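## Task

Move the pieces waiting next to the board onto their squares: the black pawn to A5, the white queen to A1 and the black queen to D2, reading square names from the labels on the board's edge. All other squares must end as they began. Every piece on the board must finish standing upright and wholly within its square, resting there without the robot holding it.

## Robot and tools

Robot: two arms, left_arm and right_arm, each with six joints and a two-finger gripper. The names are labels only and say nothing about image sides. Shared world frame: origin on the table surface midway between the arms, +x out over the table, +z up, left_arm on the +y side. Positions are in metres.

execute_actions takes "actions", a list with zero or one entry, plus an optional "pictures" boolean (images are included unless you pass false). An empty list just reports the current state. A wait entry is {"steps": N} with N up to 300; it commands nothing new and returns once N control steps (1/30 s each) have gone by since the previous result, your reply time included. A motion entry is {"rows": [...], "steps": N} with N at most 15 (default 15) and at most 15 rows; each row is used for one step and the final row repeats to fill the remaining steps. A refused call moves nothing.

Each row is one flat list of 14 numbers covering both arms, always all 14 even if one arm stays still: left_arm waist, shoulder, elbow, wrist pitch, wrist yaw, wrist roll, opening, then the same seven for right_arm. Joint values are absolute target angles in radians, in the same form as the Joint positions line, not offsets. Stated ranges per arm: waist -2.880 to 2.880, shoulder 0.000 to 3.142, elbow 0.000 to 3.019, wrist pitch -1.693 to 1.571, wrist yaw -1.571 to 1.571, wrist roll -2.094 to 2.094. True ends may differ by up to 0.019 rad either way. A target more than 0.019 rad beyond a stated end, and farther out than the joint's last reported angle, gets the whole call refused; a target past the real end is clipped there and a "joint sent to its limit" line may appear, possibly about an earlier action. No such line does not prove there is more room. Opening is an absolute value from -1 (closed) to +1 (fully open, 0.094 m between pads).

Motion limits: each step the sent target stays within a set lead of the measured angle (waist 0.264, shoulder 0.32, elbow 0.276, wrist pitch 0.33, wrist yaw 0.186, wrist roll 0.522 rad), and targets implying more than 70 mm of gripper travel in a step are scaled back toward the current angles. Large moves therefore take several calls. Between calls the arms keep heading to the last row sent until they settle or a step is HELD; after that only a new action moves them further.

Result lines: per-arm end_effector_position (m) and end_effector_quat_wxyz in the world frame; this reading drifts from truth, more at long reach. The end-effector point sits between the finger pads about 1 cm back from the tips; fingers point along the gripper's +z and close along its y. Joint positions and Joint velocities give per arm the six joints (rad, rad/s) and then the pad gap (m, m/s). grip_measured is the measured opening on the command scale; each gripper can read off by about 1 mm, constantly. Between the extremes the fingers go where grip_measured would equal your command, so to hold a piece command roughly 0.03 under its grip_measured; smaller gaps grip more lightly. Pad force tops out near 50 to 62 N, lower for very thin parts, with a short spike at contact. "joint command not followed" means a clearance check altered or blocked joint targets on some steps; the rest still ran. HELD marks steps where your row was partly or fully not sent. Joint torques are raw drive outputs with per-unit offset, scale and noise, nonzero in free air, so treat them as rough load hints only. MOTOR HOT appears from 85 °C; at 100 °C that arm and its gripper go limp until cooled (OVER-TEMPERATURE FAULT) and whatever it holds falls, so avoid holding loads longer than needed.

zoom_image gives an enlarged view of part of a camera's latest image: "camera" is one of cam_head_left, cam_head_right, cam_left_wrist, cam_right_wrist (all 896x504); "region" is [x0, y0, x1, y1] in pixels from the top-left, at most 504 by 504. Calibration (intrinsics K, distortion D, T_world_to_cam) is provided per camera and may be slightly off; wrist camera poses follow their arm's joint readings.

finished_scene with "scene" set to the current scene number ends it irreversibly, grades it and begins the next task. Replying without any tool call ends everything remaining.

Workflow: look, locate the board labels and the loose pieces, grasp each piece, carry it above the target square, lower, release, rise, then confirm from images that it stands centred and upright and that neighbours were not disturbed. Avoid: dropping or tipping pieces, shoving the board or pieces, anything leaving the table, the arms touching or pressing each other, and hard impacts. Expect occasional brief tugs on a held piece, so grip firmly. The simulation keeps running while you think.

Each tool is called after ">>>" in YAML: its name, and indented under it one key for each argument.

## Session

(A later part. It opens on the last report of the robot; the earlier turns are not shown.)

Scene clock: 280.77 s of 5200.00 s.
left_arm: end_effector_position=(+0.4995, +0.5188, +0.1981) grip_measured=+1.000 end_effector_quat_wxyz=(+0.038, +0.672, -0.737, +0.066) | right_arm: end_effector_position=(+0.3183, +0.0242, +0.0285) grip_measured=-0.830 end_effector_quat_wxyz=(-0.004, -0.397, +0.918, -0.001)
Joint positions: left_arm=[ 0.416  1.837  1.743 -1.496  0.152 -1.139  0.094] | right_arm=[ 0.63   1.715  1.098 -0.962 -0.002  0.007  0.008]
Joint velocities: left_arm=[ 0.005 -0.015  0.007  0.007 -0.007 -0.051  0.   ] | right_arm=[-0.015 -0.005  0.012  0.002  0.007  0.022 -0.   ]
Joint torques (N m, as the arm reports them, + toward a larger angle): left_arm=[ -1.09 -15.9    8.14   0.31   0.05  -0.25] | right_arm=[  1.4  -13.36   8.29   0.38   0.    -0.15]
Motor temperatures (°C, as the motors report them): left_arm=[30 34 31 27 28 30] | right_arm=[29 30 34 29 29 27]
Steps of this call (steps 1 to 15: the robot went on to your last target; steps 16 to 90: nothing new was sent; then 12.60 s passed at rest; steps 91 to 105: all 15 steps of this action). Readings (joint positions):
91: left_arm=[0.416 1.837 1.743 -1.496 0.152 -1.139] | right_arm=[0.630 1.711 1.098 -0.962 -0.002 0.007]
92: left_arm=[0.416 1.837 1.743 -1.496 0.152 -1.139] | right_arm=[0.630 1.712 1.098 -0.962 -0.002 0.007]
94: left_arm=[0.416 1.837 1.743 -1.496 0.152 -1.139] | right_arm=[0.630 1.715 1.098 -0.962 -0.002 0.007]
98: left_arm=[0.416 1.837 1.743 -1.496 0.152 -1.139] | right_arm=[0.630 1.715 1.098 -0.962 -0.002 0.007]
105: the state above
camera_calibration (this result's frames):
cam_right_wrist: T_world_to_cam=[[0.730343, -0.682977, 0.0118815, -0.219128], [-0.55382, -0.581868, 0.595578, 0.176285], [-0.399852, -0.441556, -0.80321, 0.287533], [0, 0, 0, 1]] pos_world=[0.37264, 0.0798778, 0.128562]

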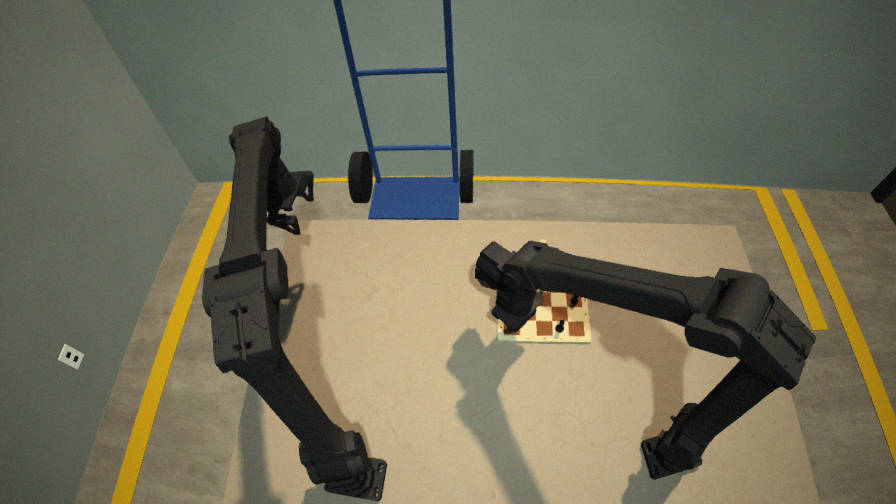

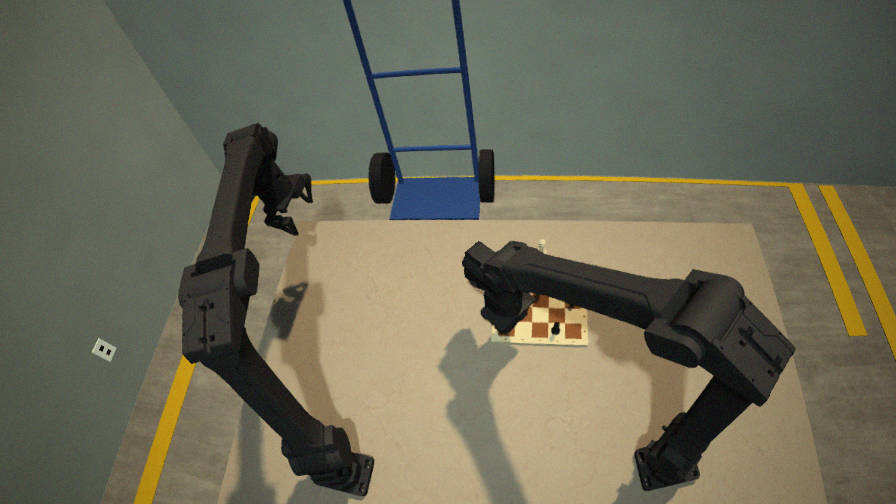

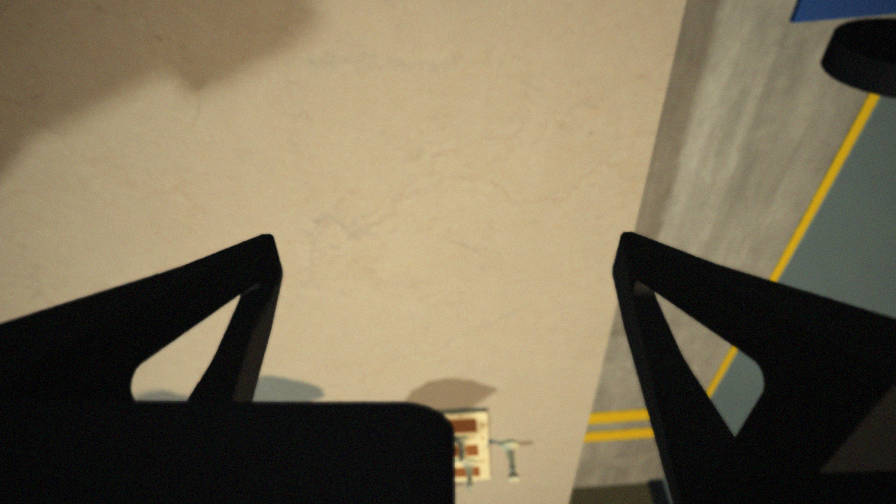

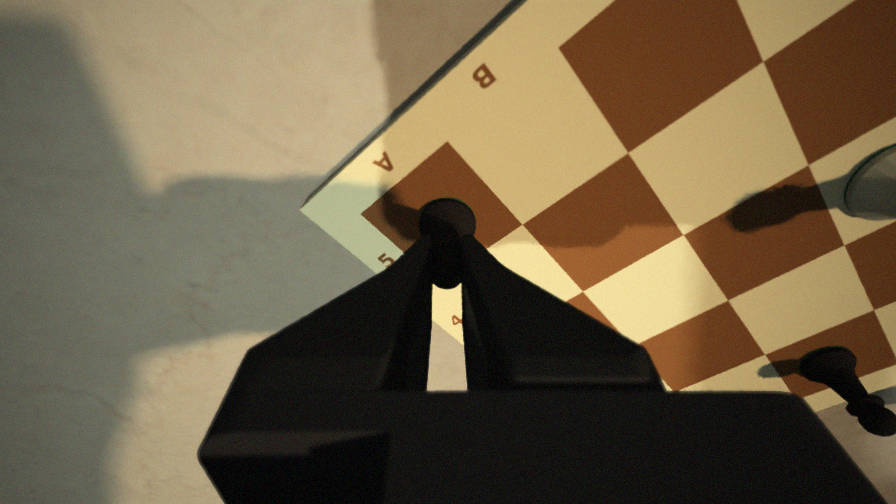

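>>> execute_actions:
  actions:
    - {"rows":[[0.416,1.837,1.743,-1.496,0.152,-1.139,1,0.638,1.715,1.105,-0.951,0,0,-0.8],[0.416,1.837,1.743,-1.496,0.152,-1.139,1,0.638,1.715,1.105,-0.951,0,0,-0.75],[0.416,1.837,1.743,-1.496,0.152,-1.139,1,0.638,1.715,1.105,-0.951,0,0,-0.65],[0.416,1.837,1.743,-1.496,0.152,-1.139,1,0.638,1.715,1.105,-0.951,0,0,-0.5],[0.416,1.837,1.743,-1.496,0.152,-1.139,1,0.638,1.715,1.105,-0.951,0,0,-0.4],[0.416,1.837,1.743,-1.496,0.152,-1.139,1,0.638,1.69,1.13,-0.96,0,0,-0.4],[0.416,1.837,1.743,-1.496,0.152,-1.139,1,0.638,1.675,1.15,-0.97,0,0,-0.4],[0.416,1.837,1.743,-1.496,0.152,-1.139,1,0.638,1.66,1.165,-0.99,0,0,-0.4],[0.416,1.837,1.743,-1.496,0.152,-1.139,1,0.638,1.645,1.18,-1.02,0,0,-0.4],[0.416,1.837,1.743,-1.496,0.152,-1.139,1,0.638,1.63,1.2,-1.05,0,0,-0.4],[0.416,1.837,1.743,-1.496,0.152,-1.139,1,0.638,1.615,1.22,-1.08,0,0,-0.4],[0.416,1.837,1.743,-1.496,0.152,-1.139,1,0.638,1.60,1.24,-1.11,0,0,-0.4],[0.416,1.837,1.743,-1.496,0.152,-1.139,1,0.638,1.59,1.265,-1.14,0,0,-0.4],[0.416,1.837,1.743,-1.496,0.152,-1.139,1,0.638,1.585,1.29,-1.17,0,0,-0.4],[0.416,1.837,1.743,-1.496,0.152,-1.139,1,0.638,1.585,1.315,-1.2,0,0,-0.4]],"steps":15}
  pictures: false

>>> execute_actions:
  actions:
    - {"rows":[[0.416,1.837,1.743,-1.496,0.152,-1.139,1,0.635,1.585,1.34,-1.23,0,0,-0.3],[0.416,1.837,1.743,-1.496,0.152,-1.139,1,0.63,1.59,1.365,-1.25,0,0,-0.3],[0.416,1.837,1.743,-1.496,0.152,-1.139,1,0.62,1.60,1.39,-1.27,0,0,-0.3],[0.416,1.837,1.743,-1.496,0.152,-1.139,1,0.60,1.61,1.415,-1.29,0,0,-0.3],[0.416,1.837,1.743,-1.496,0.152,-1.139,1,0.58,1.625,1.44,-1.31,0,0,-0.3],[0.416,1.837,1.743,-1.496,0.152,-1.139,1,0.555,1.64,1.465,-1.322,0,0,-0.3],[0.416,1.837,1.743,-1.496,0.152,-1.139,1,0.53,1.655,1.49,-1.322,0,0,-0.3],[0.416,1.837,1.743,-1.496,0.152,-1.139,1,0.505,1.67,1.515,-1.322,0,0,-0.3],[0.416,1.837,1.743,-1.496,0.152,-1.139,1,0.48,1.685,1.54,-1.322,0,0,-0.3],[0.416,1.837,1.743,-1.496,0.152,-1.139,1,0.455,1.70,1.565,-1.322,0,0,-0.3],[0.416,1.837,1.743,-1.496,0.152,-1.139,1,0.43,1.715,1.59,-1.322,0,0,-0.3],[0.416,1.837,1.743,-1.496,0.152,-1.139,1,0.405,1.73,1.61,-1.322,0,0,-0.3],[0.416,1.837,1.743,-1.496,0.152,-1.139,1,0.38,1.745,1.63,-1.322,0,0,-0.3],[0.416,1.837,1.743,-1.496,0.152,-1.139,1,0.355,1.76,1.645,-1.322,0,0,-0.3],[0.416,1.837,1.743,-1.496,0.152,-1.139,1,0.33,1.775,1.655,-1.322,0,0,-0.3]],"steps":15}
  pictures: false

>>> execute_actions:
  actions:
    - {"rows":[[0.416,1.837,1.743,-1.496,0.152,-1.139,1,0.31,1.79,1.66,-1.322,0,0,-0.2],[0.416,1.837,1.743,-1.496,0.152,-1.139,1,0.29,1.805,1.66,-1.322,0,0,-0.2],[0.416,1.837,1.743,-1.496,0.152,-1.139,1,0.275,1.82,1.66,-1.322,0,0,-0.2],[0.416,1.837,1.743,-1.496,0.152,-1.139,1,0.265,1.832,1.66,-1.322,0,0,-0.2],[0.416,1.837,1.743,-1.496,0.152,-1.139,1,0.258,1.844,1.66,-1.322,0,0,-0.2],[0.416,1.837,1.743,-1.496,0.152,-1.139,1,0.255,1.854,1.66,-1.322,0,0,-0.2],[0.416,1.837,1.743,-1.496,0.152,-1.139,1,0.255,1.862,1.66,-1.322,0,0,-0.2]],"steps":15}
  pictures: false

>>> execute_actions:
  actions:
    - {"steps":12}

Scene clock: 339.73 s of 5200.00 s.
left_arm: end_effector_position=(+0.4995, +0.5188, +0.1981) grip_measured=+1.000 end_effector_quat_wxyz=(+0.038, +0.672, -0.737, +0.066) | right_arm: end_effector_position=(+0.3203, +0.0263, +0.0847) grip_measured=-0.402 end_effector_quat_wxyz=(-0.008, -0.397, +0.918, -0.002)
Joint positions: left_arm=[ 0.416  1.837  1.743 -1.496  0.152 -1.139  0.094] | right_arm=[ 0.63   1.648  1.18  -1.118 -0.002  0.007  0.028]
Joint velocities: left_arm=[ 0.015  0.005 -0.002 -0.017  0.066 -0.095  0.   ] | right_arm=[-0.015 -0.308  0.589 -0.774 -0.037 -0.007  0.002]
Joint torques (N m, as the arm reports them, + toward a larger angle): left_arm=[ -1.09 -15.7    8.21   0.32   0.06  -0.2 ] | right_arm=[  1.29 -16.33  12.91   0.1   -0.01  -0.08]
Motor temperatures (°C, as the motors report them): left_arm=[30 35 32 27 28 30] | right_arm=[29 30 34 29 29 27]
Steps of this call (steps 1 to 15: the robot went on to your last target; steps 16 to 90: nothing new was sent; then 55.47 s passed at rest; steps 91 to 105: all 15 steps of this action). Readings (joint positions):
91: left_arm=[0.416 1.837 1.743 -1.496 0.152 -1.139] | right_arm=[0.630 1.715 1.098 -0.962 -0.002 0.007]
92: left_arm=[0.416 1.837 1.743 -1.496 0.152 -1.139] | right_arm=[0.630 1.715 1.098 -0.962 -0.002 0.007]
94: left_arm=[0.416 1.837 1.743 -1.496 0.152 -1.139] | right_arm=[0.630 1.715 1.098 -0.962 -0.002 0.007]
98: left_arm=[0.416 1.837 1.743 -1.496 0.152 -1.139] | right_arm=[0.630 1.711 1.099 -0.966 -0.002 0.007]
105: the state above

Scene clock: 340.23 s of 5200.00 s.
left_arm: end_effector_position=(+0.4995, +0.5188, +0.1981) grip_measured=+1.000 end_effector_quat_wxyz=(+0.038, +0.672, -0.737, +0.066) | right_arm: end_effector_position=(+0.4783, -0.0029, +0.2068) grip_measured=-0.302 end_effector_quat_wxyz=(+0.068, -0.282, +0.957, +0.021)
Joint positions: left_arm=[ 0.416  1.837  1.743 -1.496  0.152 -1.139  0.094] | right_arm=[ 0.384  1.717  1.599 -1.31  -0.002  0.006  0.033]
Joint velocities: left_arm=[-0.015 -0.005 -0.012  0.002 -0.022 -0.037  0.   ] | right_arm=[-0.933  0.532  0.447 -0.002 -0.007  0.037  0.001]
Joint torques (N m, as the arm reports them, + toward a larger angle): left_arm=[ -0.39 -16.23   8.15   0.5    0.01  -0.22] | right_arm=[  0.94 -14.97  11.39  -0.16  -0.02  -0.09]
Motor temperatures (°C, as the motors report them): left_arm=[30 35 32 27 28 30] | right_arm=[29 30 34 29 29 27]
Steps of this call (steps 1 to 15: all 15 steps of this action). Readings (joint positions):
1: left_arm=[0.416 1.837 1.743 -1.496 0.152 -1.139] | right_arm=[0.630 1.638 1.203 -1.146 -0.002 0.007]
2: left_arm=[0.416 1.837 1.743 -1.496 0.152 -1.139] | right_arm=[0.630 1.630 1.229 -1.175 -0.002 0.007]
4: left_arm=[0.416 1.837 1.743 -1.496 0.152 -1.139] | right_arm=[0.629 1.622 1.294 -1.231 -0.002 0.007]
8: left_arm=[0.416 1.837 1.743 -1.496 0.152 -1.139] | right_arm=[0.588 1.627 1.428 -1.301 -0.002 0.006]
15: the state above

Scene clock: 340.73 s of 5200.00 s.
left_arm: end_effector_position=(+0.4995, +0.5188, +0.1981) grip_measured=+1.000 end_effector_quat_wxyz=(+0.038, +0.672, -0.737, +0.066) | right_arm: end_effector_position=(+0.5278, -0.0664, +0.1232) grip_measured=-0.202 end_effector_quat_wxyz=(-0.004, -0.214, +0.977, -0.001)
Joint positions: left_arm=[ 0.416  1.837  1.743 -1.496  0.152 -1.139  0.094] | right_arm=[ 0.244  1.888  1.622 -1.313  0.     0.006  0.037]
Joint velocities: left_arm=[-0.005 -0.005  0.002 -0.002 -0.007  0.022  0.   ] | right_arm=[ 0.132 -0.044  0.017  0.012 -0.037  0.007  0.001]
Joint torques (N m, as the arm reports them, + toward a larger angle): left_arm=[ -0.65 -16.16   8.18   0.35   0.06  -0.2 ] | right_arm=[  2.14 -21.28  11.8   -0.28  -0.1   -0.09]
Motor temperatures (°C, as the motors report them): left_arm=[30 35 32 27 28 30] | right_arm=[29 30 34 29 29 27]
Steps of this call (steps 1 to 15: all 15 steps of this action). Readings (joint positions):
1: left_arm=[0.416 1.837 1.743 -1.496 0.152 -1.139] | right_arm=[0.354 1.736 1.612 -1.310 -0.002 0.006]
2: left_arm=[0.416 1.837 1.743 -1.496 0.152 -1.139] | right_arm=[0.325 1.753 1.620 -1.310 -0.002 0.006]
4: left_arm=[0.416 1.837 1.743 -1.496 0.152 -1.139] | right_arm=[0.276 1.787 1.622 -1.310 -0.001 0.006]
8: left_arm=[0.416 1.837 1.743 -1.496 0.152 -1.139] | right_arm=[0.223 1.855 1.622 -1.312 0.000 0.006]
15: the state above

Scene clock: 341.13 s of 5200.00 s.
left_arm: end_effector_position=(+0.4995, +0.5188, +0.1981) grip_measured=+1.000 end_effector_quat_wxyz=(+0.038, +0.672, -0.737, +0.066) | right_arm: end_effector_position=(+0.5245, -0.0598, +0.1238) grip_measured=-0.202 end_effector_quat_wxyz=(-0.004, -0.221, +0.975, -0.001)
Joint positions: left_arm=[ 0.416  1.837  1.743 -1.496  0.152 -1.139  0.094] | right_arm=[ 0.257  1.886  1.622 -1.314  0.     0.006  0.037]
Joint velocities: left_arm=[ 0.015 -0.005  0.002  0.012  0.007 -0.022  0.   ] | right_arm=[-0.005 -0.005 -0.027 -0.002  0.051 -0.066 -0.001]
Joint torques (N m, as the arm reports them, + toward a larger angle): left_arm=[ -0.88 -16.89   8.27   0.3    0.    -0.23] | right_arm=[  1.84 -20.98  11.73  -0.21  -0.16  -0.09]
Motor temperatures (°C, as the motors report them): left_arm=[30 35 32 27 28 30] | right_arm=[29 30 34 29 29 27]
Steps of this call (steps 1 to 12: the robot went on to your last target). Readings (joint positions):
1: left_arm=[0.416 1.837 1.743 -1.496 0.152 -1.139] | right_arm=[0.249 1.887 1.622 -1.314 0.000 0.006]
2: left_arm=[0.416 1.837 1.743 -1.496 0.152 -1.139] | right_arm=[0.252 1.886 1.622 -1.314 0.000 0.006]
4: left_arm=[0.416 1.837 1.743 -1.496 0.152 -1.139] | right_arm=[0.257 1.886 1.622 -1.314 0.000 0.006]
8: left_arm=[0.416 1.837 1.743 -1.496 0.152 -1.139] | right_arm=[0.257 1.886 1.622 -1.314 0.000 0.006]
12: the state above
camera_calibration (this result's frames):
cam_right_wrist: T_world_to_cam=[[0.432191, -0.901671, 0.0141575, -0.28522], [-0.728411, -0.339803, 0.594938, 0.291008], [-0.531627, -0.267439, -0.803647, 0.489046], [0, 0, 0, 1]] pos_world=[0.595233, -0.027499, 0.223926]

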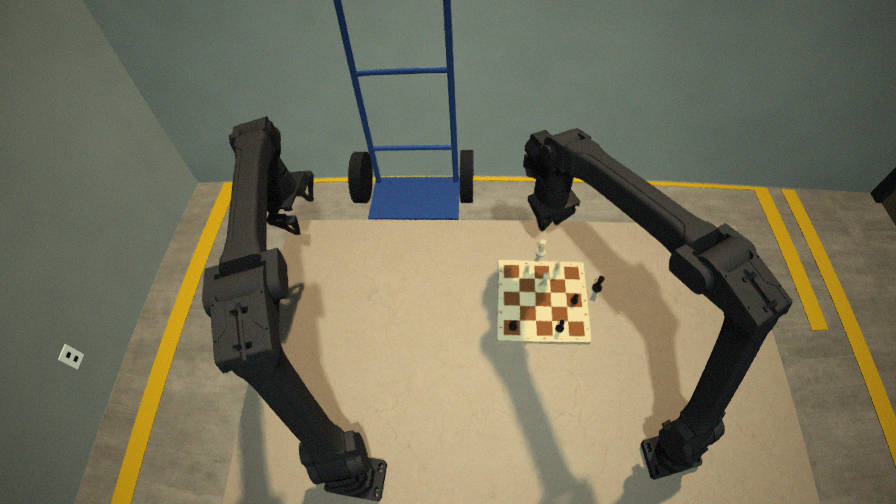

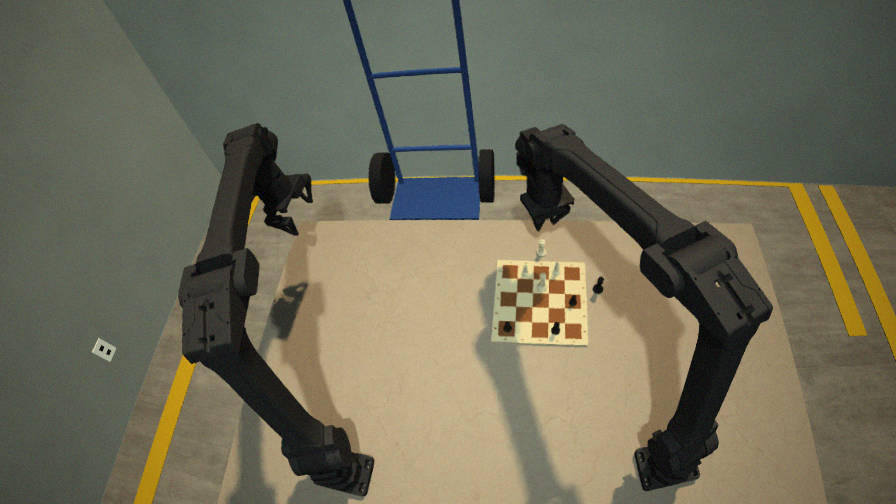

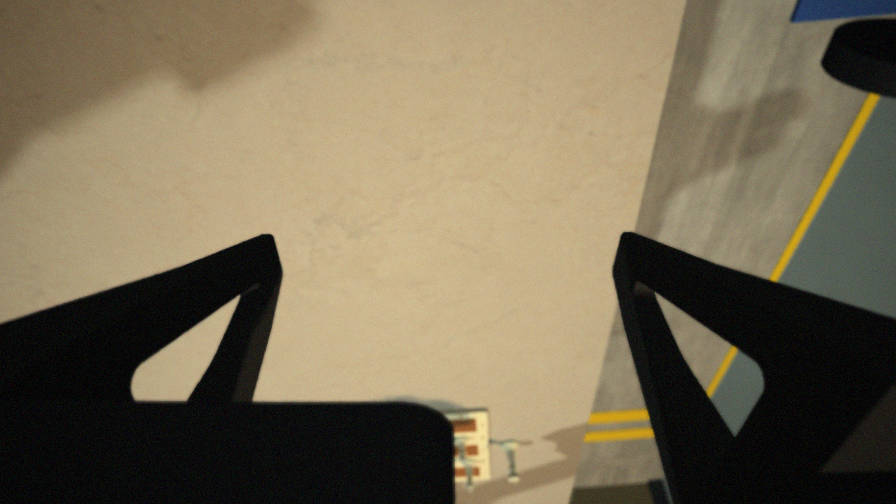

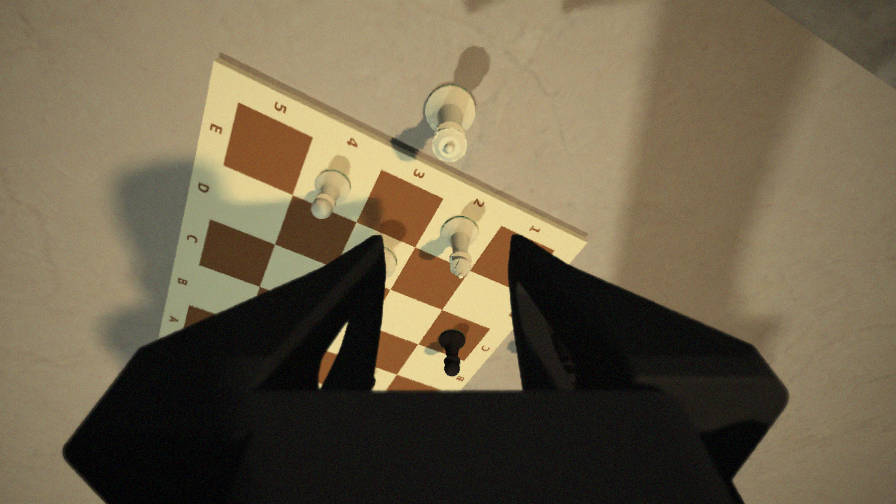

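>>> zoom_image:
  camera: "cam_left_wrist"
  region: [470, 420, 550, 500]

Region (470, 420, 550, 500) of cam_left_wrist's 896x504 image, scaled by 6.300, with more detail than that image has.

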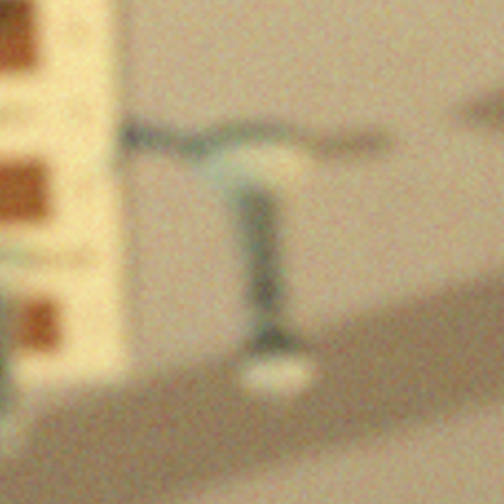

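>>> execute_actions:
  actions:
    - {"rows":[[0.416,1.837,1.743,-1.496,0.152,-1.139,1,0.25,1.89,1.625,-1.30,0,0,-0.2],[0.416,1.837,1.743,-1.496,0.152,-1.139,1,0.25,1.896,1.617,-1.285,0,0,-0.2],[0.416,1.837,1.743,-1.496,0.152,-1.139,1,0.25,1.902,1.609,-1.27,0,0,-0.2],[0.416,1.837,1.743,-1.496,0.152,-1.139,1,0.25,1.908,1.601,-1.255,0,0,-0.2],[0.416,1.837,1.743,-1.496,0.152,-1.139,1,0.25,1.914,1.593,-1.24,0,0,-0.2],[0.416,1.837,1.743,-1.496,0.152,-1.139,1,0.25,1.92,1.585,-1.225,0,0,-0.2],[0.416,1.837,1.743,-1.496,0.152,-1.139,1,0.25,1.926,1.577,-1.21,0,0,-0.2],[0.416,1.837,1.743,-1.496,0.152,-1.139,1,0.25,1.932,1.569,-1.195,0,0,-0.2],[0.416,1.837,1.743,-1.496,0.152,-1.139,1,0.25,1.938,1.561,-1.18,0,0,-0.2],[0.416,1.837,1.743,-1.496,0.152,-1.139,1,0.25,1.944,1.553,-1.165,0,0,-0.2],[0.416,1.837,1.743,-1.496,0.152,-1.139,1,0.25,1.95,1.545,-1.15,0,0,-0.2],[0.416,1.837,1.743,-1.496,0.152,-1.139,1,0.25,1.955,1.538,-1.135,0,0,-0.2],[0.416,1.837,1.743,-1.496,0.152,-1.139,1,0.25,1.955,1.532,-1.122,0,0,-0.2]],"steps":15}
  pictures: false

>>> execute_actions:
  actions:
    - {"steps":15}

Scene clock: 364.93 s of 5200.00 s.
left_arm: end_effector_position=(+0.4995, +0.5188, +0.1981) grip_measured=+1.000 end_effector_quat_wxyz=(+0.038, +0.672, -0.737, +0.066) | right_arm: end_effector_position=(+0.5286, -0.0578, +0.0547) grip_measured=-0.202 end_effector_quat_wxyz=(+0.003, -0.221, +0.975, +0.001)
Joint positions: left_arm=[ 0.416  1.837  1.743 -1.496  0.152 -1.139  0.094] | right_arm=[ 0.257  1.951  1.528 -1.142  0.     0.006  0.037]
Joint velocities: left_arm=[-0.024  0.005 -0.022  0.007 -0.037 -0.037  0.   ] | right_arm=[-0.024  0.23  -0.159  0.134 -0.022 -0.066 -0.001]
Joint torques (N m, as the arm reports them, + toward a larger angle): left_arm=[ -0.61 -16.73   8.3    0.39   0.06  -0.19] | right_arm=[  0.89 -20.81   9.59   0.46  -0.09  -0.1 ]
Motor temperatures (°C, as the motors report them): left_arm=[30 35 32 27 28 30] | right_arm=[29 31 36 29 29 27]
Steps of this call (steps 1 to 30: the robot went on to your last target; steps 31 to 100: nothing new was sent; then 19.97 s passed at rest; steps 101 to 115: all 15 steps of this action). Readings (joint positions):
101: left_arm=[0.416 1.837 1.743 -1.496 0.152 -1.139] | right_arm=[0.257 1.886 1.622 -1.314 0.000 0.006]
102: left_arm=[0.416 1.837 1.743 -1.496 0.152 -1.139] | right_arm=[0.257 1.886 1.621 -1.310 0.000 0.006]
104: left_arm=[0.416 1.837 1.743 -1.496 0.152 -1.139] | right_arm=[0.257 1.886 1.613 -1.289 0.000 0.006]
108: left_arm=[0.416 1.837 1.743 -1.496 0.152 -1.139] | right_arm=[0.257 1.896 1.584 -1.234 0.000 0.006]
115: the state above

Scene clock: 365.43 s of 5200.00 s.
left_arm: end_effector_position=(+0.4995, +0.5188, +0.1981) grip_measured=+1.000 end_effector_quat_wxyz=(+0.038, +0.672, -0.737, +0.066) | right_arm: end_effector_position=(+0.5255, -0.0594, +0.0410) grip_measured=-0.202 end_effector_quat_wxyz=(-0.006, -0.221, +0.975, -0.002)
Joint positions: left_arm=[ 0.416  1.837  1.743 -1.496  0.152 -1.139  0.094] | right_arm=[ 0.257  1.969  1.518 -1.133  0.     0.006  0.037]
Joint velocities: left_arm=[-0.005  0.005  0.007  0.002 -0.11   0.081  0.   ] | right_arm=[-0.015 -0.005  0.012 -0.002 -0.051  0.022 -0.001]
Joint torques (N m, as the arm reports them, + toward a larger angle): left_arm=[ -0.48 -15.8    8.3    0.5    0.04  -0.19] | right_arm=[  0.76 -20.99   9.33   0.32  -0.09  -0.09]
Motor temperatures (°C, as the motors report them): left_arm=[30 35 32 27 28 30] | right_arm=[29 31 36 29 29 27]
Steps of this call (steps 1 to 15: the robot went on to your last target). Readings (joint positions):
1: left_arm=[0.416 1.837 1.743 -1.496 0.152 -1.139] | right_arm=[0.257 1.957 1.524 -1.139 0.000 0.006]
2: left_arm=[0.416 1.837 1.743 -1.496 0.152 -1.139] | right_arm=[0.257 1.963 1.521 -1.138 0.000 0.006]
4: left_arm=[0.416 1.837 1.743 -1.496 0.152 -1.139] | right_arm=[0.257 1.969 1.518 -1.136 0.000 0.006]
8: left_arm=[0.416 1.837 1.743 -1.496 0.152 -1.139] | right_arm=[0.257 1.969 1.518 -1.133 0.000 0.006]
15: the state above
camera_calibration (this result's frames):
cam_right_wrist: T_world_to_cam=[[0.432259, -0.901638, 0.0141785, -0.284078], [-0.725541, -0.338413, 0.599222, 0.339512], [-0.535483, -0.269306, -0.800458, 0.424932], [0, 0, 0, 1]] pos_world=[0.596669, -0.0268037, 0.140725]

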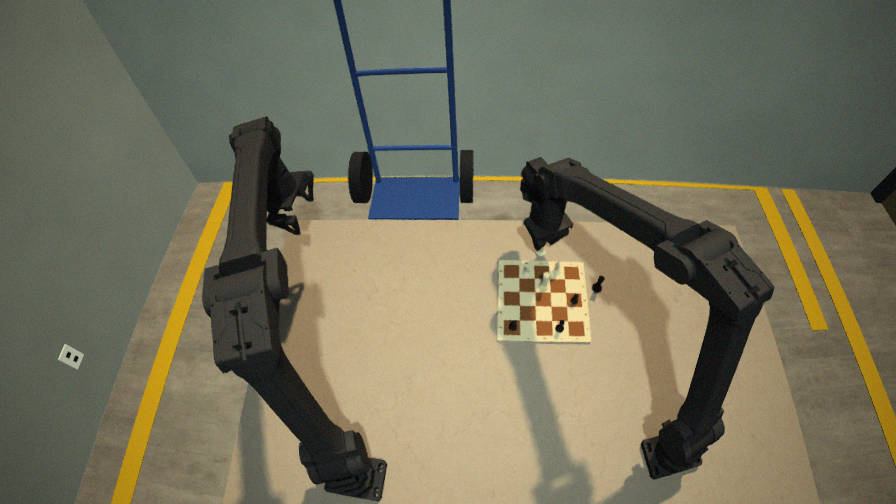

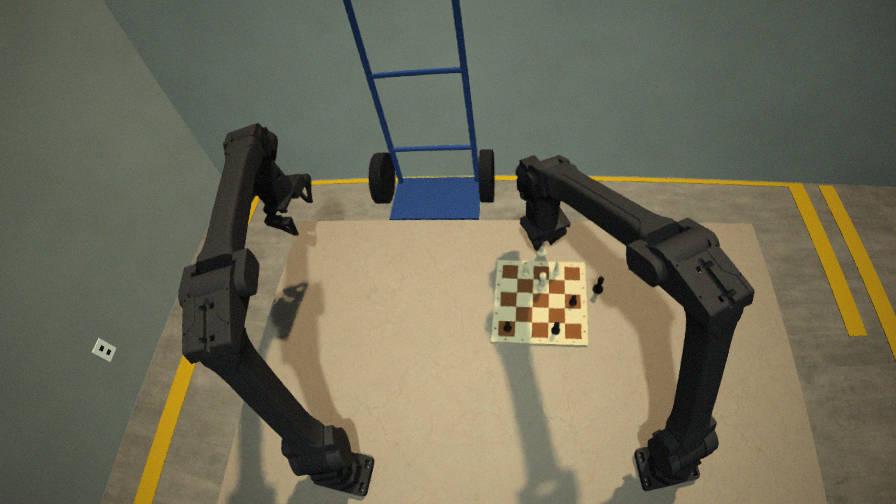

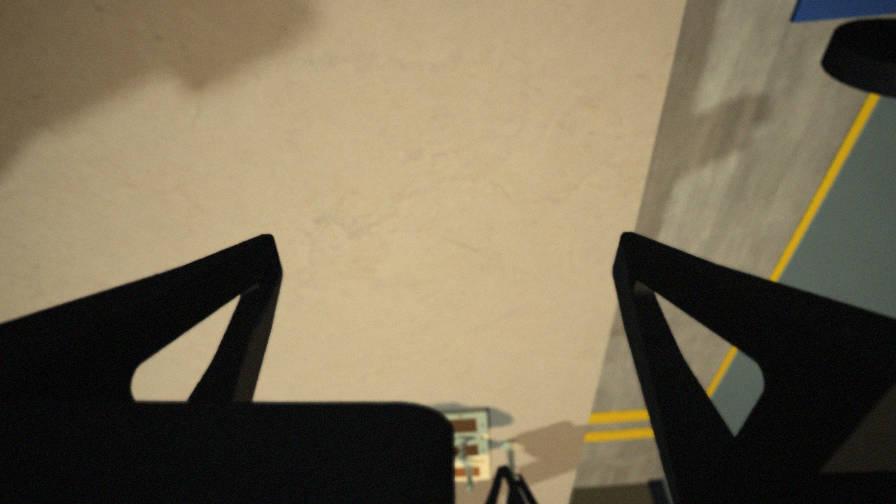

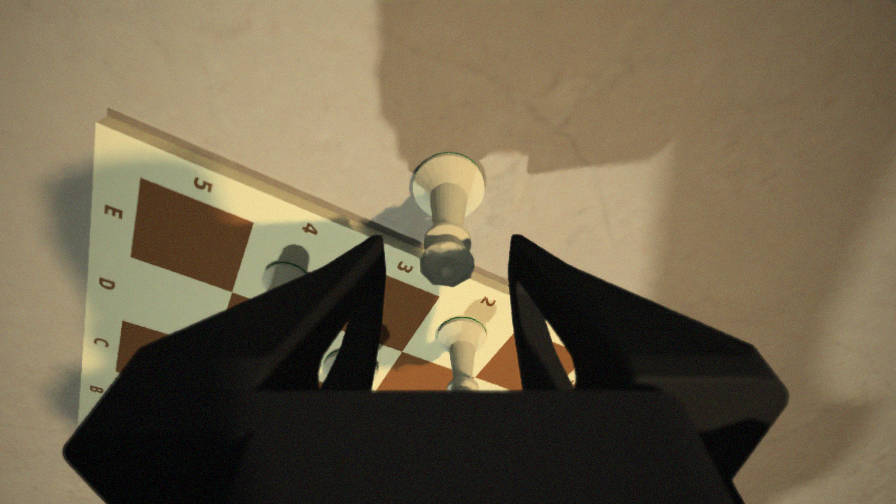

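>>> execute_actions:
  actions:
    - {"rows":[[0.416,1.837,1.743,-1.496,0.152,-1.139,1,0.25,1.955,1.532,-1.105,0,0,-0.3],[0.416,1.837,1.743,-1.496,0.152,-1.139,1,0.25,1.955,1.532,-1.105,0,0,-0.4],[0.416,1.837,1.743,-1.496,0.152,-1.139,1,0.25,1.955,1.532,-1.105,0,0,-0.5],[0.416,1.837,1.743,-1.496,0.152,-1.139,1,0.25,1.955,1.532,-1.105,0,0,-0.55],[0.416,1.837,1.743,-1.496,0.152,-1.139,1,0.25,1.955,1.532,-1.105,0,0,-0.58],[0.416,1.837,1.743,-1.496,0.152,-1.139,1,0.25,1.955,1.532,-1.105,0,0,-0.6],[0.416,1.837,1.743,-1.496,0.152,-1.139,1,0.25,1.955,1.532,-1.105,0,0,-0.62],[0.416,1.837,1.743,-1.496,0.152,-1.139,1,0.25,1.955,1.532,-1.105,0,0,-0.64],[0.416,1.837,1.743,-1.496,0.152,-1.139,1,0.25,1.955,1.532,-1.105,0,0,-0.66],[0.416,1.837,1.743,-1.496,0.152,-1.139,1,0.25,1.955,1.532,-1.105,0,0,-0.68],[0.416,1.837,1.743,-1.496,0.152,-1.139,1,0.25,1.955,1.532,-1.105,0,0,-0.70],[0.416,1.837,1.743,-1.496,0.152,-1.139,1,0.25,1.955,1.532,-1.105,0,0,-0.72],[0.416,1.837,1.743,-1.496,0.152,-1.139,1,0.25,1.955,1.532,-1.105,0,0,-0.74]],"steps":15}

Scene clock: 379.67 s of 5200.00 s.
left_arm: end_effector_position=(+0.4995, +0.5188, +0.1981) grip_measured=+1.000 end_effector_quat_wxyz=(+0.038, +0.672, -0.737, +0.066) | right_arm: end_effector_position=(+0.5290, -0.0576, +0.0410) grip_measured=-0.729 end_effector_quat_wxyz=(+0.002, -0.221, +0.975, +0.000)
Joint positions: left_arm=[ 0.416  1.837  1.743 -1.496  0.152 -1.139  0.094] | right_arm=[ 0.257  1.969  1.518 -1.117  0.     0.006  0.013]
Joint velocities: left_arm=[ 0.005 -0.005  0.002 -0.007 -0.066 -0.081  0.   ] | right_arm=[ 0.015 -0.015  0.002 -0.002 -0.037  0.022 -0.001]
Joint torques (N m, as the arm reports them, + toward a larger angle): left_arm=[ -0.28 -16.01   8.17   0.42   0.01  -0.19] | right_arm=[  1.34 -20.92   9.12   0.6   -0.08  -0.08]
Motor temperatures (°C, as the motors report them): left_arm=[30 35 32 27 28 30] | right_arm=[29 31 35 29 29 27]
Steps of this call (steps 1 to 15: the robot went on to your last target; steps 16 to 90: nothing new was sent; then 10.73 s passed at rest; steps 91 to 105: all 15 steps of this action). Readings (joint positions):
91: left_arm=[0.416 1.837 1.743 -1.496 0.152 -1.139] | right_arm=[0.257 1.969 1.518 -1.130 0.000 0.006]
92: left_arm=[0.416 1.837 1.743 -1.496 0.152 -1.139] | right_arm=[0.257 1.969 1.518 -1.125 0.000 0.006]
94: left_arm=[0.416 1.837 1.743 -1.496 0.152 -1.139] | right_arm=[0.257 1.969 1.518 -1.119 0.000 0.006]
98: left_arm=[0.416 1.837 1.743 -1.496 0.152 -1.139] | right_arm=[0.257 1.969 1.518 -1.117 0.000 0.006]
105: the state above
camera_calibration (this result's frames):
cam_right_wrist: T_world_to_cam=[[0.432055, -0.901737, 0.0141141, -0.283958], [-0.734089, -0.342552, 0.58632, 0.347491], [-0.523871, -0.263684, -0.809957, 0.421846], [0, 0, 0, 1]] pos_world=[0.598768, -0.0257874, 0.141944]

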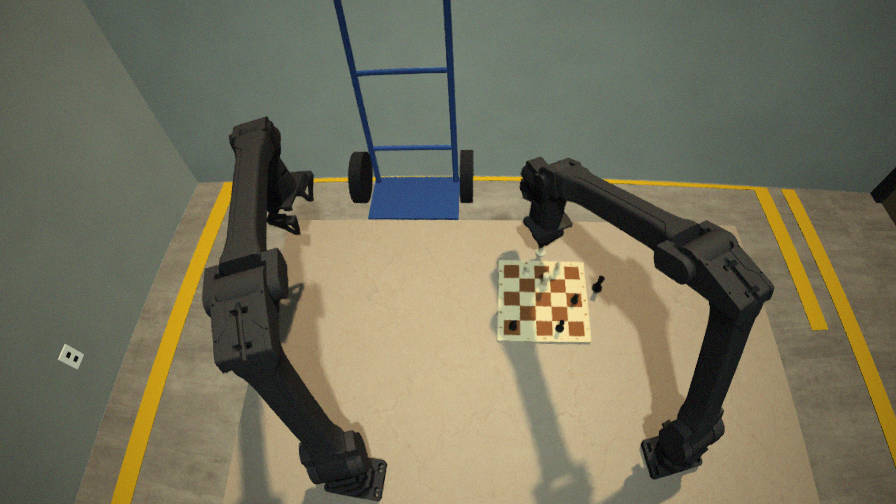

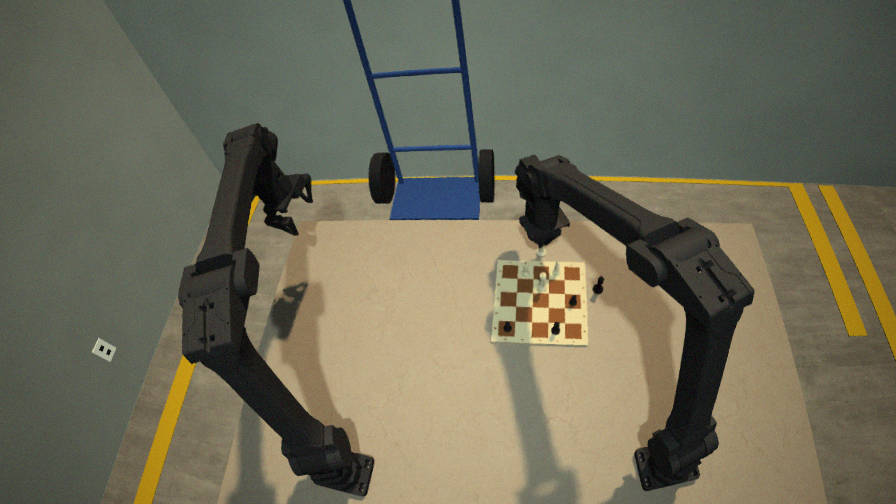

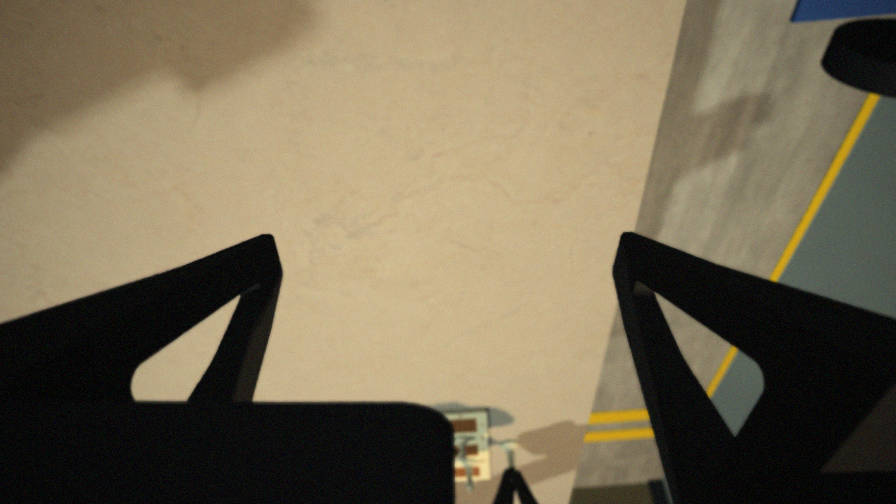

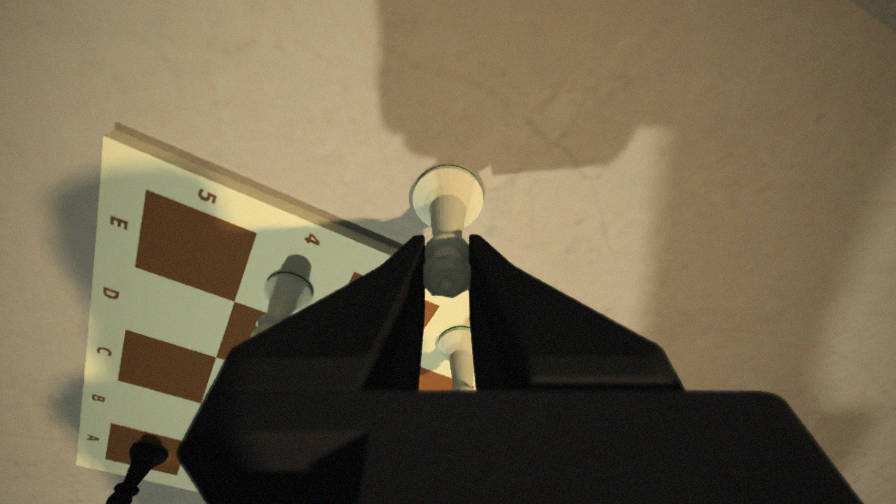

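>>> execute_actions:
  actions:
    - {"rows":[[0.416,1.837,1.743,-1.496,0.152,-1.139,1,0.25,1.955,1.532,-1.105,0,0,-0.76],[0.416,1.837,1.743,-1.496,0.152,-1.139,1,0.25,1.955,1.532,-1.105,0,0,-0.78],[0.416,1.837,1.743,-1.496,0.152,-1.139,1,0.25,1.945,1.54,-1.105,0,0,-0.78],[0.416,1.837,1.743,-1.496,0.152,-1.139,1,0.25,1.93,1.54,-1.105,0,0,-0.78],[0.416,1.837,1.743,-1.496,0.152,-1.139,1,0.25,1.915,1.54,-1.115,0,0,-0.78],[0.416,1.837,1.743,-1.496,0.152,-1.139,1,0.25,1.90,1.54,-1.12,0,0,-0.78],[0.416,1.837,1.743,-1.496,0.152,-1.139,1,0.25,1.885,1.54,-1.125,0,0,-0.78],[0.416,1.837,1.743,-1.496,0.152,-1.139,1,0.25,1.87,1.54,-1.13,0,0,-0.78],[0.416,1.837,1.743,-1.496,0.152,-1.139,1,0.25,1.855,1.54,-1.14,0,0,-0.78],[0.416,1.837,1.743,-1.496,0.152,-1.139,1,0.25,1.84,1.54,-1.15,0,0,-0.78],[0.416,1.837,1.743,-1.496,0.152,-1.139,1,0.25,1.825,1.54,-1.165,0,-0.02,-0.78],[0.416,1.837,1.743,-1.496,0.152,-1.139,1,0.25,1.81,1.54,-1.18,0,-0.05,-0.78],[0.416,1.837,1.743,-1.496,0.152,-1.139,1,0.25,1.795,1.54,-1.195,0,-0.08,-0.78],[0.416,1.837,1.743,-1.496,0.152,-1.139,1,0.25,1.78,1.54,-1.21,0,-0.11,-0.78],[0.416,1.837,1.743,-1.496,0.152,-1.139,1,0.25,1.765,1.54,-1.225,0,-0.14,-0.78]],"steps":15}
  pictures: false

>>> execute_actions:
  actions:
    - {"rows":[[0.416,1.837,1.743,-1.496,0.152,-1.139,1,0.255,1.75,1.53,-1.24,0,-0.17,-0.78],[0.416,1.837,1.743,-1.496,0.152,-1.139,1,0.26,1.733,1.52,-1.25,0,-0.2,-0.78],[0.416,1.837,1.743,-1.496,0.152,-1.139,1,0.265,1.716,1.505,-1.25,0,-0.23,-0.78],[0.416,1.837,1.743,-1.496,0.152,-1.139,1,0.27,1.699,1.485,-1.25,0,-0.26,-0.78],[0.416,1.837,1.743,-1.496,0.152,-1.139,1,0.275,1.682,1.465,-1.25,0,-0.29,-0.78],[0.416,1.837,1.743,-1.496,0.152,-1.139,1,0.28,1.665,1.443,-1.25,0,-0.32,-0.78],[0.416,1.837,1.743,-1.496,0.152,-1.139,1,0.285,1.648,1.42,-1.25,0,-0.35,-0.78],[0.416,1.837,1.743,-1.496,0.152,-1.139,1,0.29,1.631,1.397,-1.25,0,-0.38,-0.78],[0.416,1.837,1.743,-1.496,0.152,-1.139,1,0.295,1.614,1.374,-1.25,0,-0.41,-0.78],[0.416,1.837,1.743,-1.496,0.152,-1.139,1,0.30,1.597,1.351,-1.25,0,-0.44,-0.78],[0.416,1.837,1.743,-1.496,0.152,-1.139,1,0.305,1.58,1.328,-1.25,0,-0.47,-0.78],[0.416,1.837,1.743,-1.496,0.152,-1.139,1,0.31,1.563,1.305,-1.25,0,-0.5,-0.78],[0.416,1.837,1.743,-1.496,0.152,-1.139,1,0.315,1.546,1.282,-1.25,0,-0.53,-0.78],[0.416,1.837,1.743,-1.496,0.152,-1.139,1,0.32,1.529,1.259,-1.25,0,-0.56,-0.78],[0.416,1.837,1.743,-1.496,0.152,-1.139,1,0.325,1.512,1.236,-1.245,0,-0.59,-0.78]],"steps":15}
  pictures: false

>>> execute_actions:
  actions:
    - {"rows":[[0.416,1.837,1.743,-1.496,0.152,-1.139,1,0.33,1.495,1.213,-1.24,0,-0.62,-0.78],[0.416,1.837,1.743,-1.496,0.152,-1.139,1,0.335,1.478,1.19,-1.235,0,-0.65,-0.78],[0.416,1.837,1.743,-1.496,0.152,-1.139,1,0.34,1.461,1.167,-1.23,0,-0.68,-0.78],[0.416,1.837,1.743,-1.496,0.152,-1.139,1,0.345,1.444,1.144,-1.225,0,-0.71,-0.78],[0.416,1.837,1.743,-1.496,0.152,-1.139,1,0.35,1.427,1.121,-1.22,0,-0.74,-0.78],[0.416,1.837,1.743,-1.496,0.152,-1.139,1,0.355,1.41,1.098,-1.215,0,-0.77,-0.78],[0.416,1.837,1.743,-1.496,0.152,-1.139,1,0.358,1.395,1.075,-1.21,0,-0.8,-0.78],[0.416,1.837,1.743,-1.496,0.152,-1.139,1,0.358,1.38,1.052,-1.2,0,-0.83,-0.78],[0.416,1.837,1.743,-1.496,0.152,-1.139,1,0.358,1.367,1.03,-1.19,0,-0.86,-0.78],[0.416,1.837,1.743,-1.496,0.152,-1.139,1,0.358,1.356,1.008,-1.18,0,-0.89,-0.78],[0.416,1.837,1.743,-1.496,0.152,-1.139,1,0.358,1.347,0.987,-1.17,0,-0.92,-0.78],[0.416,1.837,1.743,-1.496,0.152,-1.139,1,0.358,1.34,0.967,-1.16,0,-0.945,-0.78],[0.416,1.837,1.743,-1.496,0.152,-1.139,1,0.358,1.335,0.95,-1.15,0,-0.965,-0.78],[0.416,1.837,1.743,-1.496,0.152,-1.139,1,0.358,1.335,0.936,-1.14,0,-0.975,-0.78],[0.416,1.837,1.743,-1.496,0.152,-1.139,1,0.358,1.335,0.925,-1.131,0,-0.975,-0.78]],"steps":15}
  pictures: false

>>> execute_actions:
  actions:
    - {"steps":20}

Scene clock: 417.23 s of 5200.00 s.
left_arm: end_effector_position=(+0.4995, +0.5188, +0.1981) grip_measured=+1.000 end_effector_quat_wxyz=(+0.038, +0.672, -0.737, +0.066) | right_arm: end_effector_position=(+0.5196, -0.0622, +0.1152) grip_measured=-0.753 end_effector_quat_wxyz=(+0.033, -0.249, +0.968, +0.007)
Joint positions: left_arm=[ 0.416  1.837  1.743 -1.496  0.152 -1.139  0.094] | right_arm=[ 0.257  1.833  1.518 -1.188  0.    -0.053  0.012]
Joint velocities: left_arm=[-0.005  0.005 -0.002 -0.002  0.051  0.037  0.   ] | right_arm=[-0.005 -0.65  -0.002 -0.403  0.007 -0.623  0.   ]
Joint torques (N m, as the arm reports them, + toward a larger angle): left_arm=[ -0.49 -16.19   8.18   0.3    0.03  -0.2 ] | right_arm=[  0.29 -21.06  10.53  -0.12  -0.08  -0.11]
Motor temperatures (°C, as the motors report them): left_arm=[30 35 32 27 28 30] | right_arm=[29 32 35 29 29 27]
Steps of this call (steps 1 to 15: the robot went on to your last target; steps 16 to 90: nothing new was sent; then 34.07 s passed at rest; steps 91 to 105: all 15 steps of this action). Readings (joint positions):
91: left_arm=[0.416 1.837 1.743 -1.496 0.152 -1.139] | right_arm=[0.257 1.969 1.518 -1.117 0.000 0.006]
92: left_arm=[0.416 1.837 1.743 -1.496 0.152 -1.139] | right_arm=[0.257 1.969 1.518 -1.117 0.000 0.006]
94: left_arm=[0.416 1.837 1.743 -1.496 0.152 -1.139] | right_arm=[0.257 1.968 1.518 -1.117 0.000 0.006]
98: left_arm=[0.416 1.837 1.743 -1.496 0.152 -1.139] | right_arm=[0.257 1.952 1.518 -1.118 0.000 0.006]
105: the state above

Scene clock: 417.73 s of 5200.00 s.
left_arm: end_effector_position=(+0.4995, +0.5188, +0.1981) grip_measured=+1.000 end_effector_quat_wxyz=(+0.038, +0.672, -0.737, +0.066) | right_arm: end_effector_position=(+0.4143, -0.0857, +0.1559) grip_measured=-0.753 end_effector_quat_wxyz=(+0.021, -0.464, +0.886, +0.000)
Joint positions: left_arm=[ 0.416  1.837  1.743 -1.496  0.152 -1.139  0.094] | right_arm=[ 0.311  1.557  1.269 -1.241  0.    -0.46   0.012]
Joint velocities: left_arm=[ 0.005 -0.005 -0.007  0.002  0.022  0.007  0.   ] | right_arm=[ 0.19  -0.327 -0.72   0.017  0.022 -0.857 -0.001]
Joint torques (N m, as the arm reports them, + toward a larger angle): left_arm=[ -0.13 -16.04   8.13   0.51  -0.02  -0.2 ] | right_arm=[  1.38 -15.61   9.74  -0.02  -0.18  -0.14]
Motor temperatures (°C, as the motors report them): left_arm=[30 35 32 27 28 30] | right_arm=[29 32 35 29 29 27]
Steps of this call (steps 1 to 15: all 15 steps of this action). Readings (joint positions):
1: left_arm=[0.416 1.837 1.743 -1.496 0.152 -1.139] | right_arm=[0.257 1.811 1.518 -1.203 0.000 -0.074]
2: left_arm=[0.416 1.837 1.743 -1.496 0.152 -1.139] | right_arm=[0.257 1.789 1.518 -1.216 0.000 -0.097]
4: left_arm=[0.416 1.837 1.743 -1.496 0.152 -1.139] | right_arm=[0.257 1.745 1.510 -1.231 0.000 -0.147]
8: left_arm=[0.416 1.837 1.743 -1.496 0.152 -1.139] | right_arm=[0.265 1.656 1.443 -1.236 0.000 -0.256]
15: the state above

Scene clock: 418.23 s of 5200.00 s.
left_arm: end_effector_position=(+0.4995, +0.5188, +0.1981) grip_measured=+1.000 end_effector_quat_wxyz=(+0.038, +0.672, -0.737, +0.066) | right_arm: end_effector_position=(+0.3149, -0.1229, +0.1223) grip_measured=-0.753 end_effector_quat_wxyz=(+0.007, -0.659, +0.752, -0.001)
Joint positions: left_arm=[ 0.416  1.837  1.743 -1.496  0.152 -1.139  0.094] | right_arm=[ 0.354  1.337  0.943 -1.163  0.    -0.89   0.012]
Joint velocities: left_arm=[-0.015  0.005 -0.012  0.002  0.051 -0.051  0.   ] | right_arm=[-0.024 -0.112 -0.432  0.237 -0.007 -0.52   0.001]
Joint torques (N m, as the arm reports them, + toward a larger angle): left_arm=[ -0.23 -15.99   8.35   0.5    0.06  -0.17] | right_arm=[ 1.1  -8.31  9.32  0.49 -0.21 -0.07]
Motor temperatures (°C, as the motors report them): left_arm=[30 35 32 27 28 30] | right_arm=[29 32 35 29 29 27]
Steps of this call (steps 1 to 15: all 15 steps of this action). Readings (joint positions):
1: left_arm=[0.416 1.837 1.743 -1.496 0.152 -1.139] | right_arm=[0.317 1.546 1.244 -1.241 0.000 -0.490]
2: left_arm=[0.416 1.837 1.743 -1.496 0.152 -1.139] | right_arm=[0.323 1.534 1.219 -1.241 0.000 -0.520]
4: left_arm=[0.416 1.837 1.743 -1.496 0.152 -1.139] | right_arm=[0.333 1.505 1.171 -1.240 0.000 -0.580]
8: left_arm=[0.416 1.837 1.743 -1.496 0.152 -1.139] | right_arm=[0.349 1.434 1.079 -1.225 0.000 -0.699]
15: the state above

Scene clock: 418.90 s of 5200.00 s.
left_arm: end_effector_position=(+0.4995, +0.5188, +0.1981) grip_measured=+1.000 end_effector_quat_wxyz=(+0.038, +0.672, -0.737, +0.066) | right_arm: end_effector_position=(+0.3085, -0.1268, +0.1115) grip_measured=-0.753 end_effector_quat_wxyz=(+0.002, -0.687, +0.726, -0.000)
Joint positions: left_arm=[ 0.416  1.837  1.743 -1.496  0.152 -1.139  0.094] | right_arm=[ 0.354  1.336  0.912 -1.142  0.    -0.967  0.012]
Joint velocities: left_arm=[ 0.005 -0.005 -0.002 -0.017 -0.066  0.007  0.   ] | right_arm=[ 0.005  0.005 -0.007  0.012 -0.037  0.081  0.001]
Joint torques (N m, as the arm reports them, + toward a larger angle): left_arm=[ -0.96 -15.41   8.24   0.52   0.05  -0.19] | right_arm=[ 0.87 -9.13  9.42  0.25 -0.2  -0.09]
Motor temperatures (°C, as the motors report them): left_arm=[30 35 32 27 28 30] | right_arm=[29 32 35 29 29 27]
Steps of this call (steps 1 to 20: the robot went on to your last target). Readings (joint positions):
1: left_arm=[0.416 1.837 1.743 -1.496 0.152 -1.139] | right_arm=[0.354 1.335 0.931 -1.157 0.000 -0.906]
2: left_arm=[0.416 1.837 1.743 -1.496 0.152 -1.139] | right_arm=[0.354 1.336 0.922 -1.152 0.000 -0.918]
4: left_arm=[0.416 1.837 1.743 -1.496 0.152 -1.139] | right_arm=[0.354 1.336 0.912 -1.149 0.000 -0.937]
8: left_arm=[0.416 1.837 1.743 -1.496 0.152 -1.139] | right_arm=[0.354 1.336 0.912 -1.143 0.000 -0.955]
20: the state above
camera_calibration (this result's frames):
cam_right_wrist: T_world_to_cam=[[0.998398, -0.0538937, 0.0172426, -0.319594], [-0.05374, -0.807707, 0.58713, -0.148348], [-0.0177157, -0.587116, -0.809309, 0.147973], [0, 0, 0, 1]] pos_world=[0.313731, -0.0501684, 0.212366]

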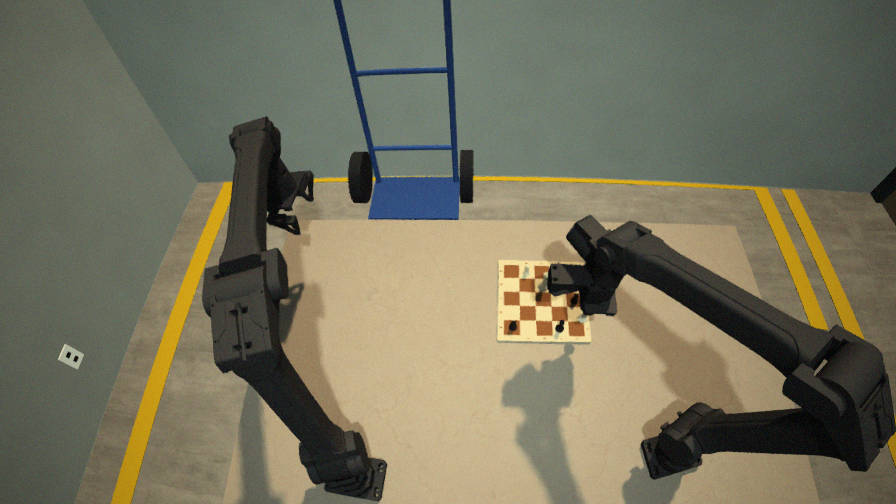

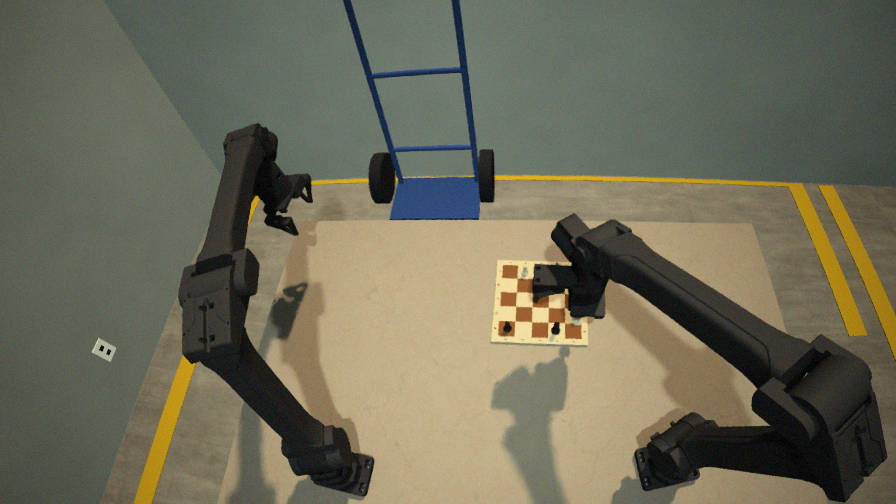

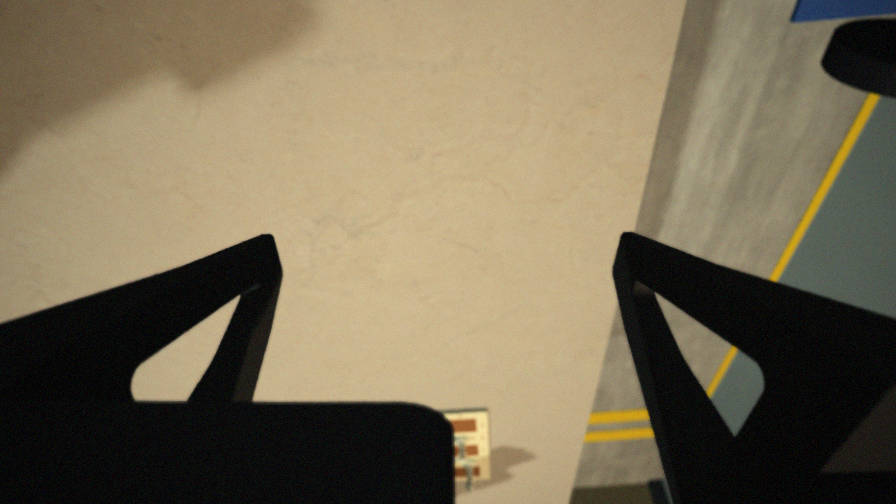

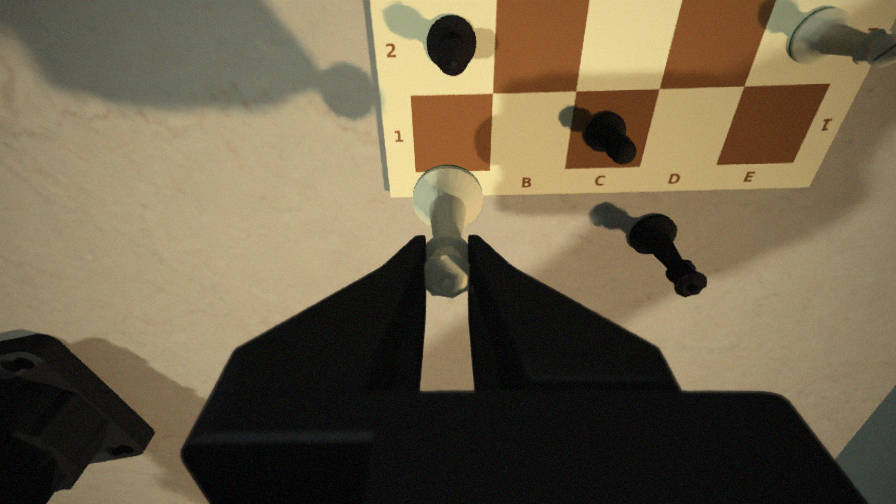

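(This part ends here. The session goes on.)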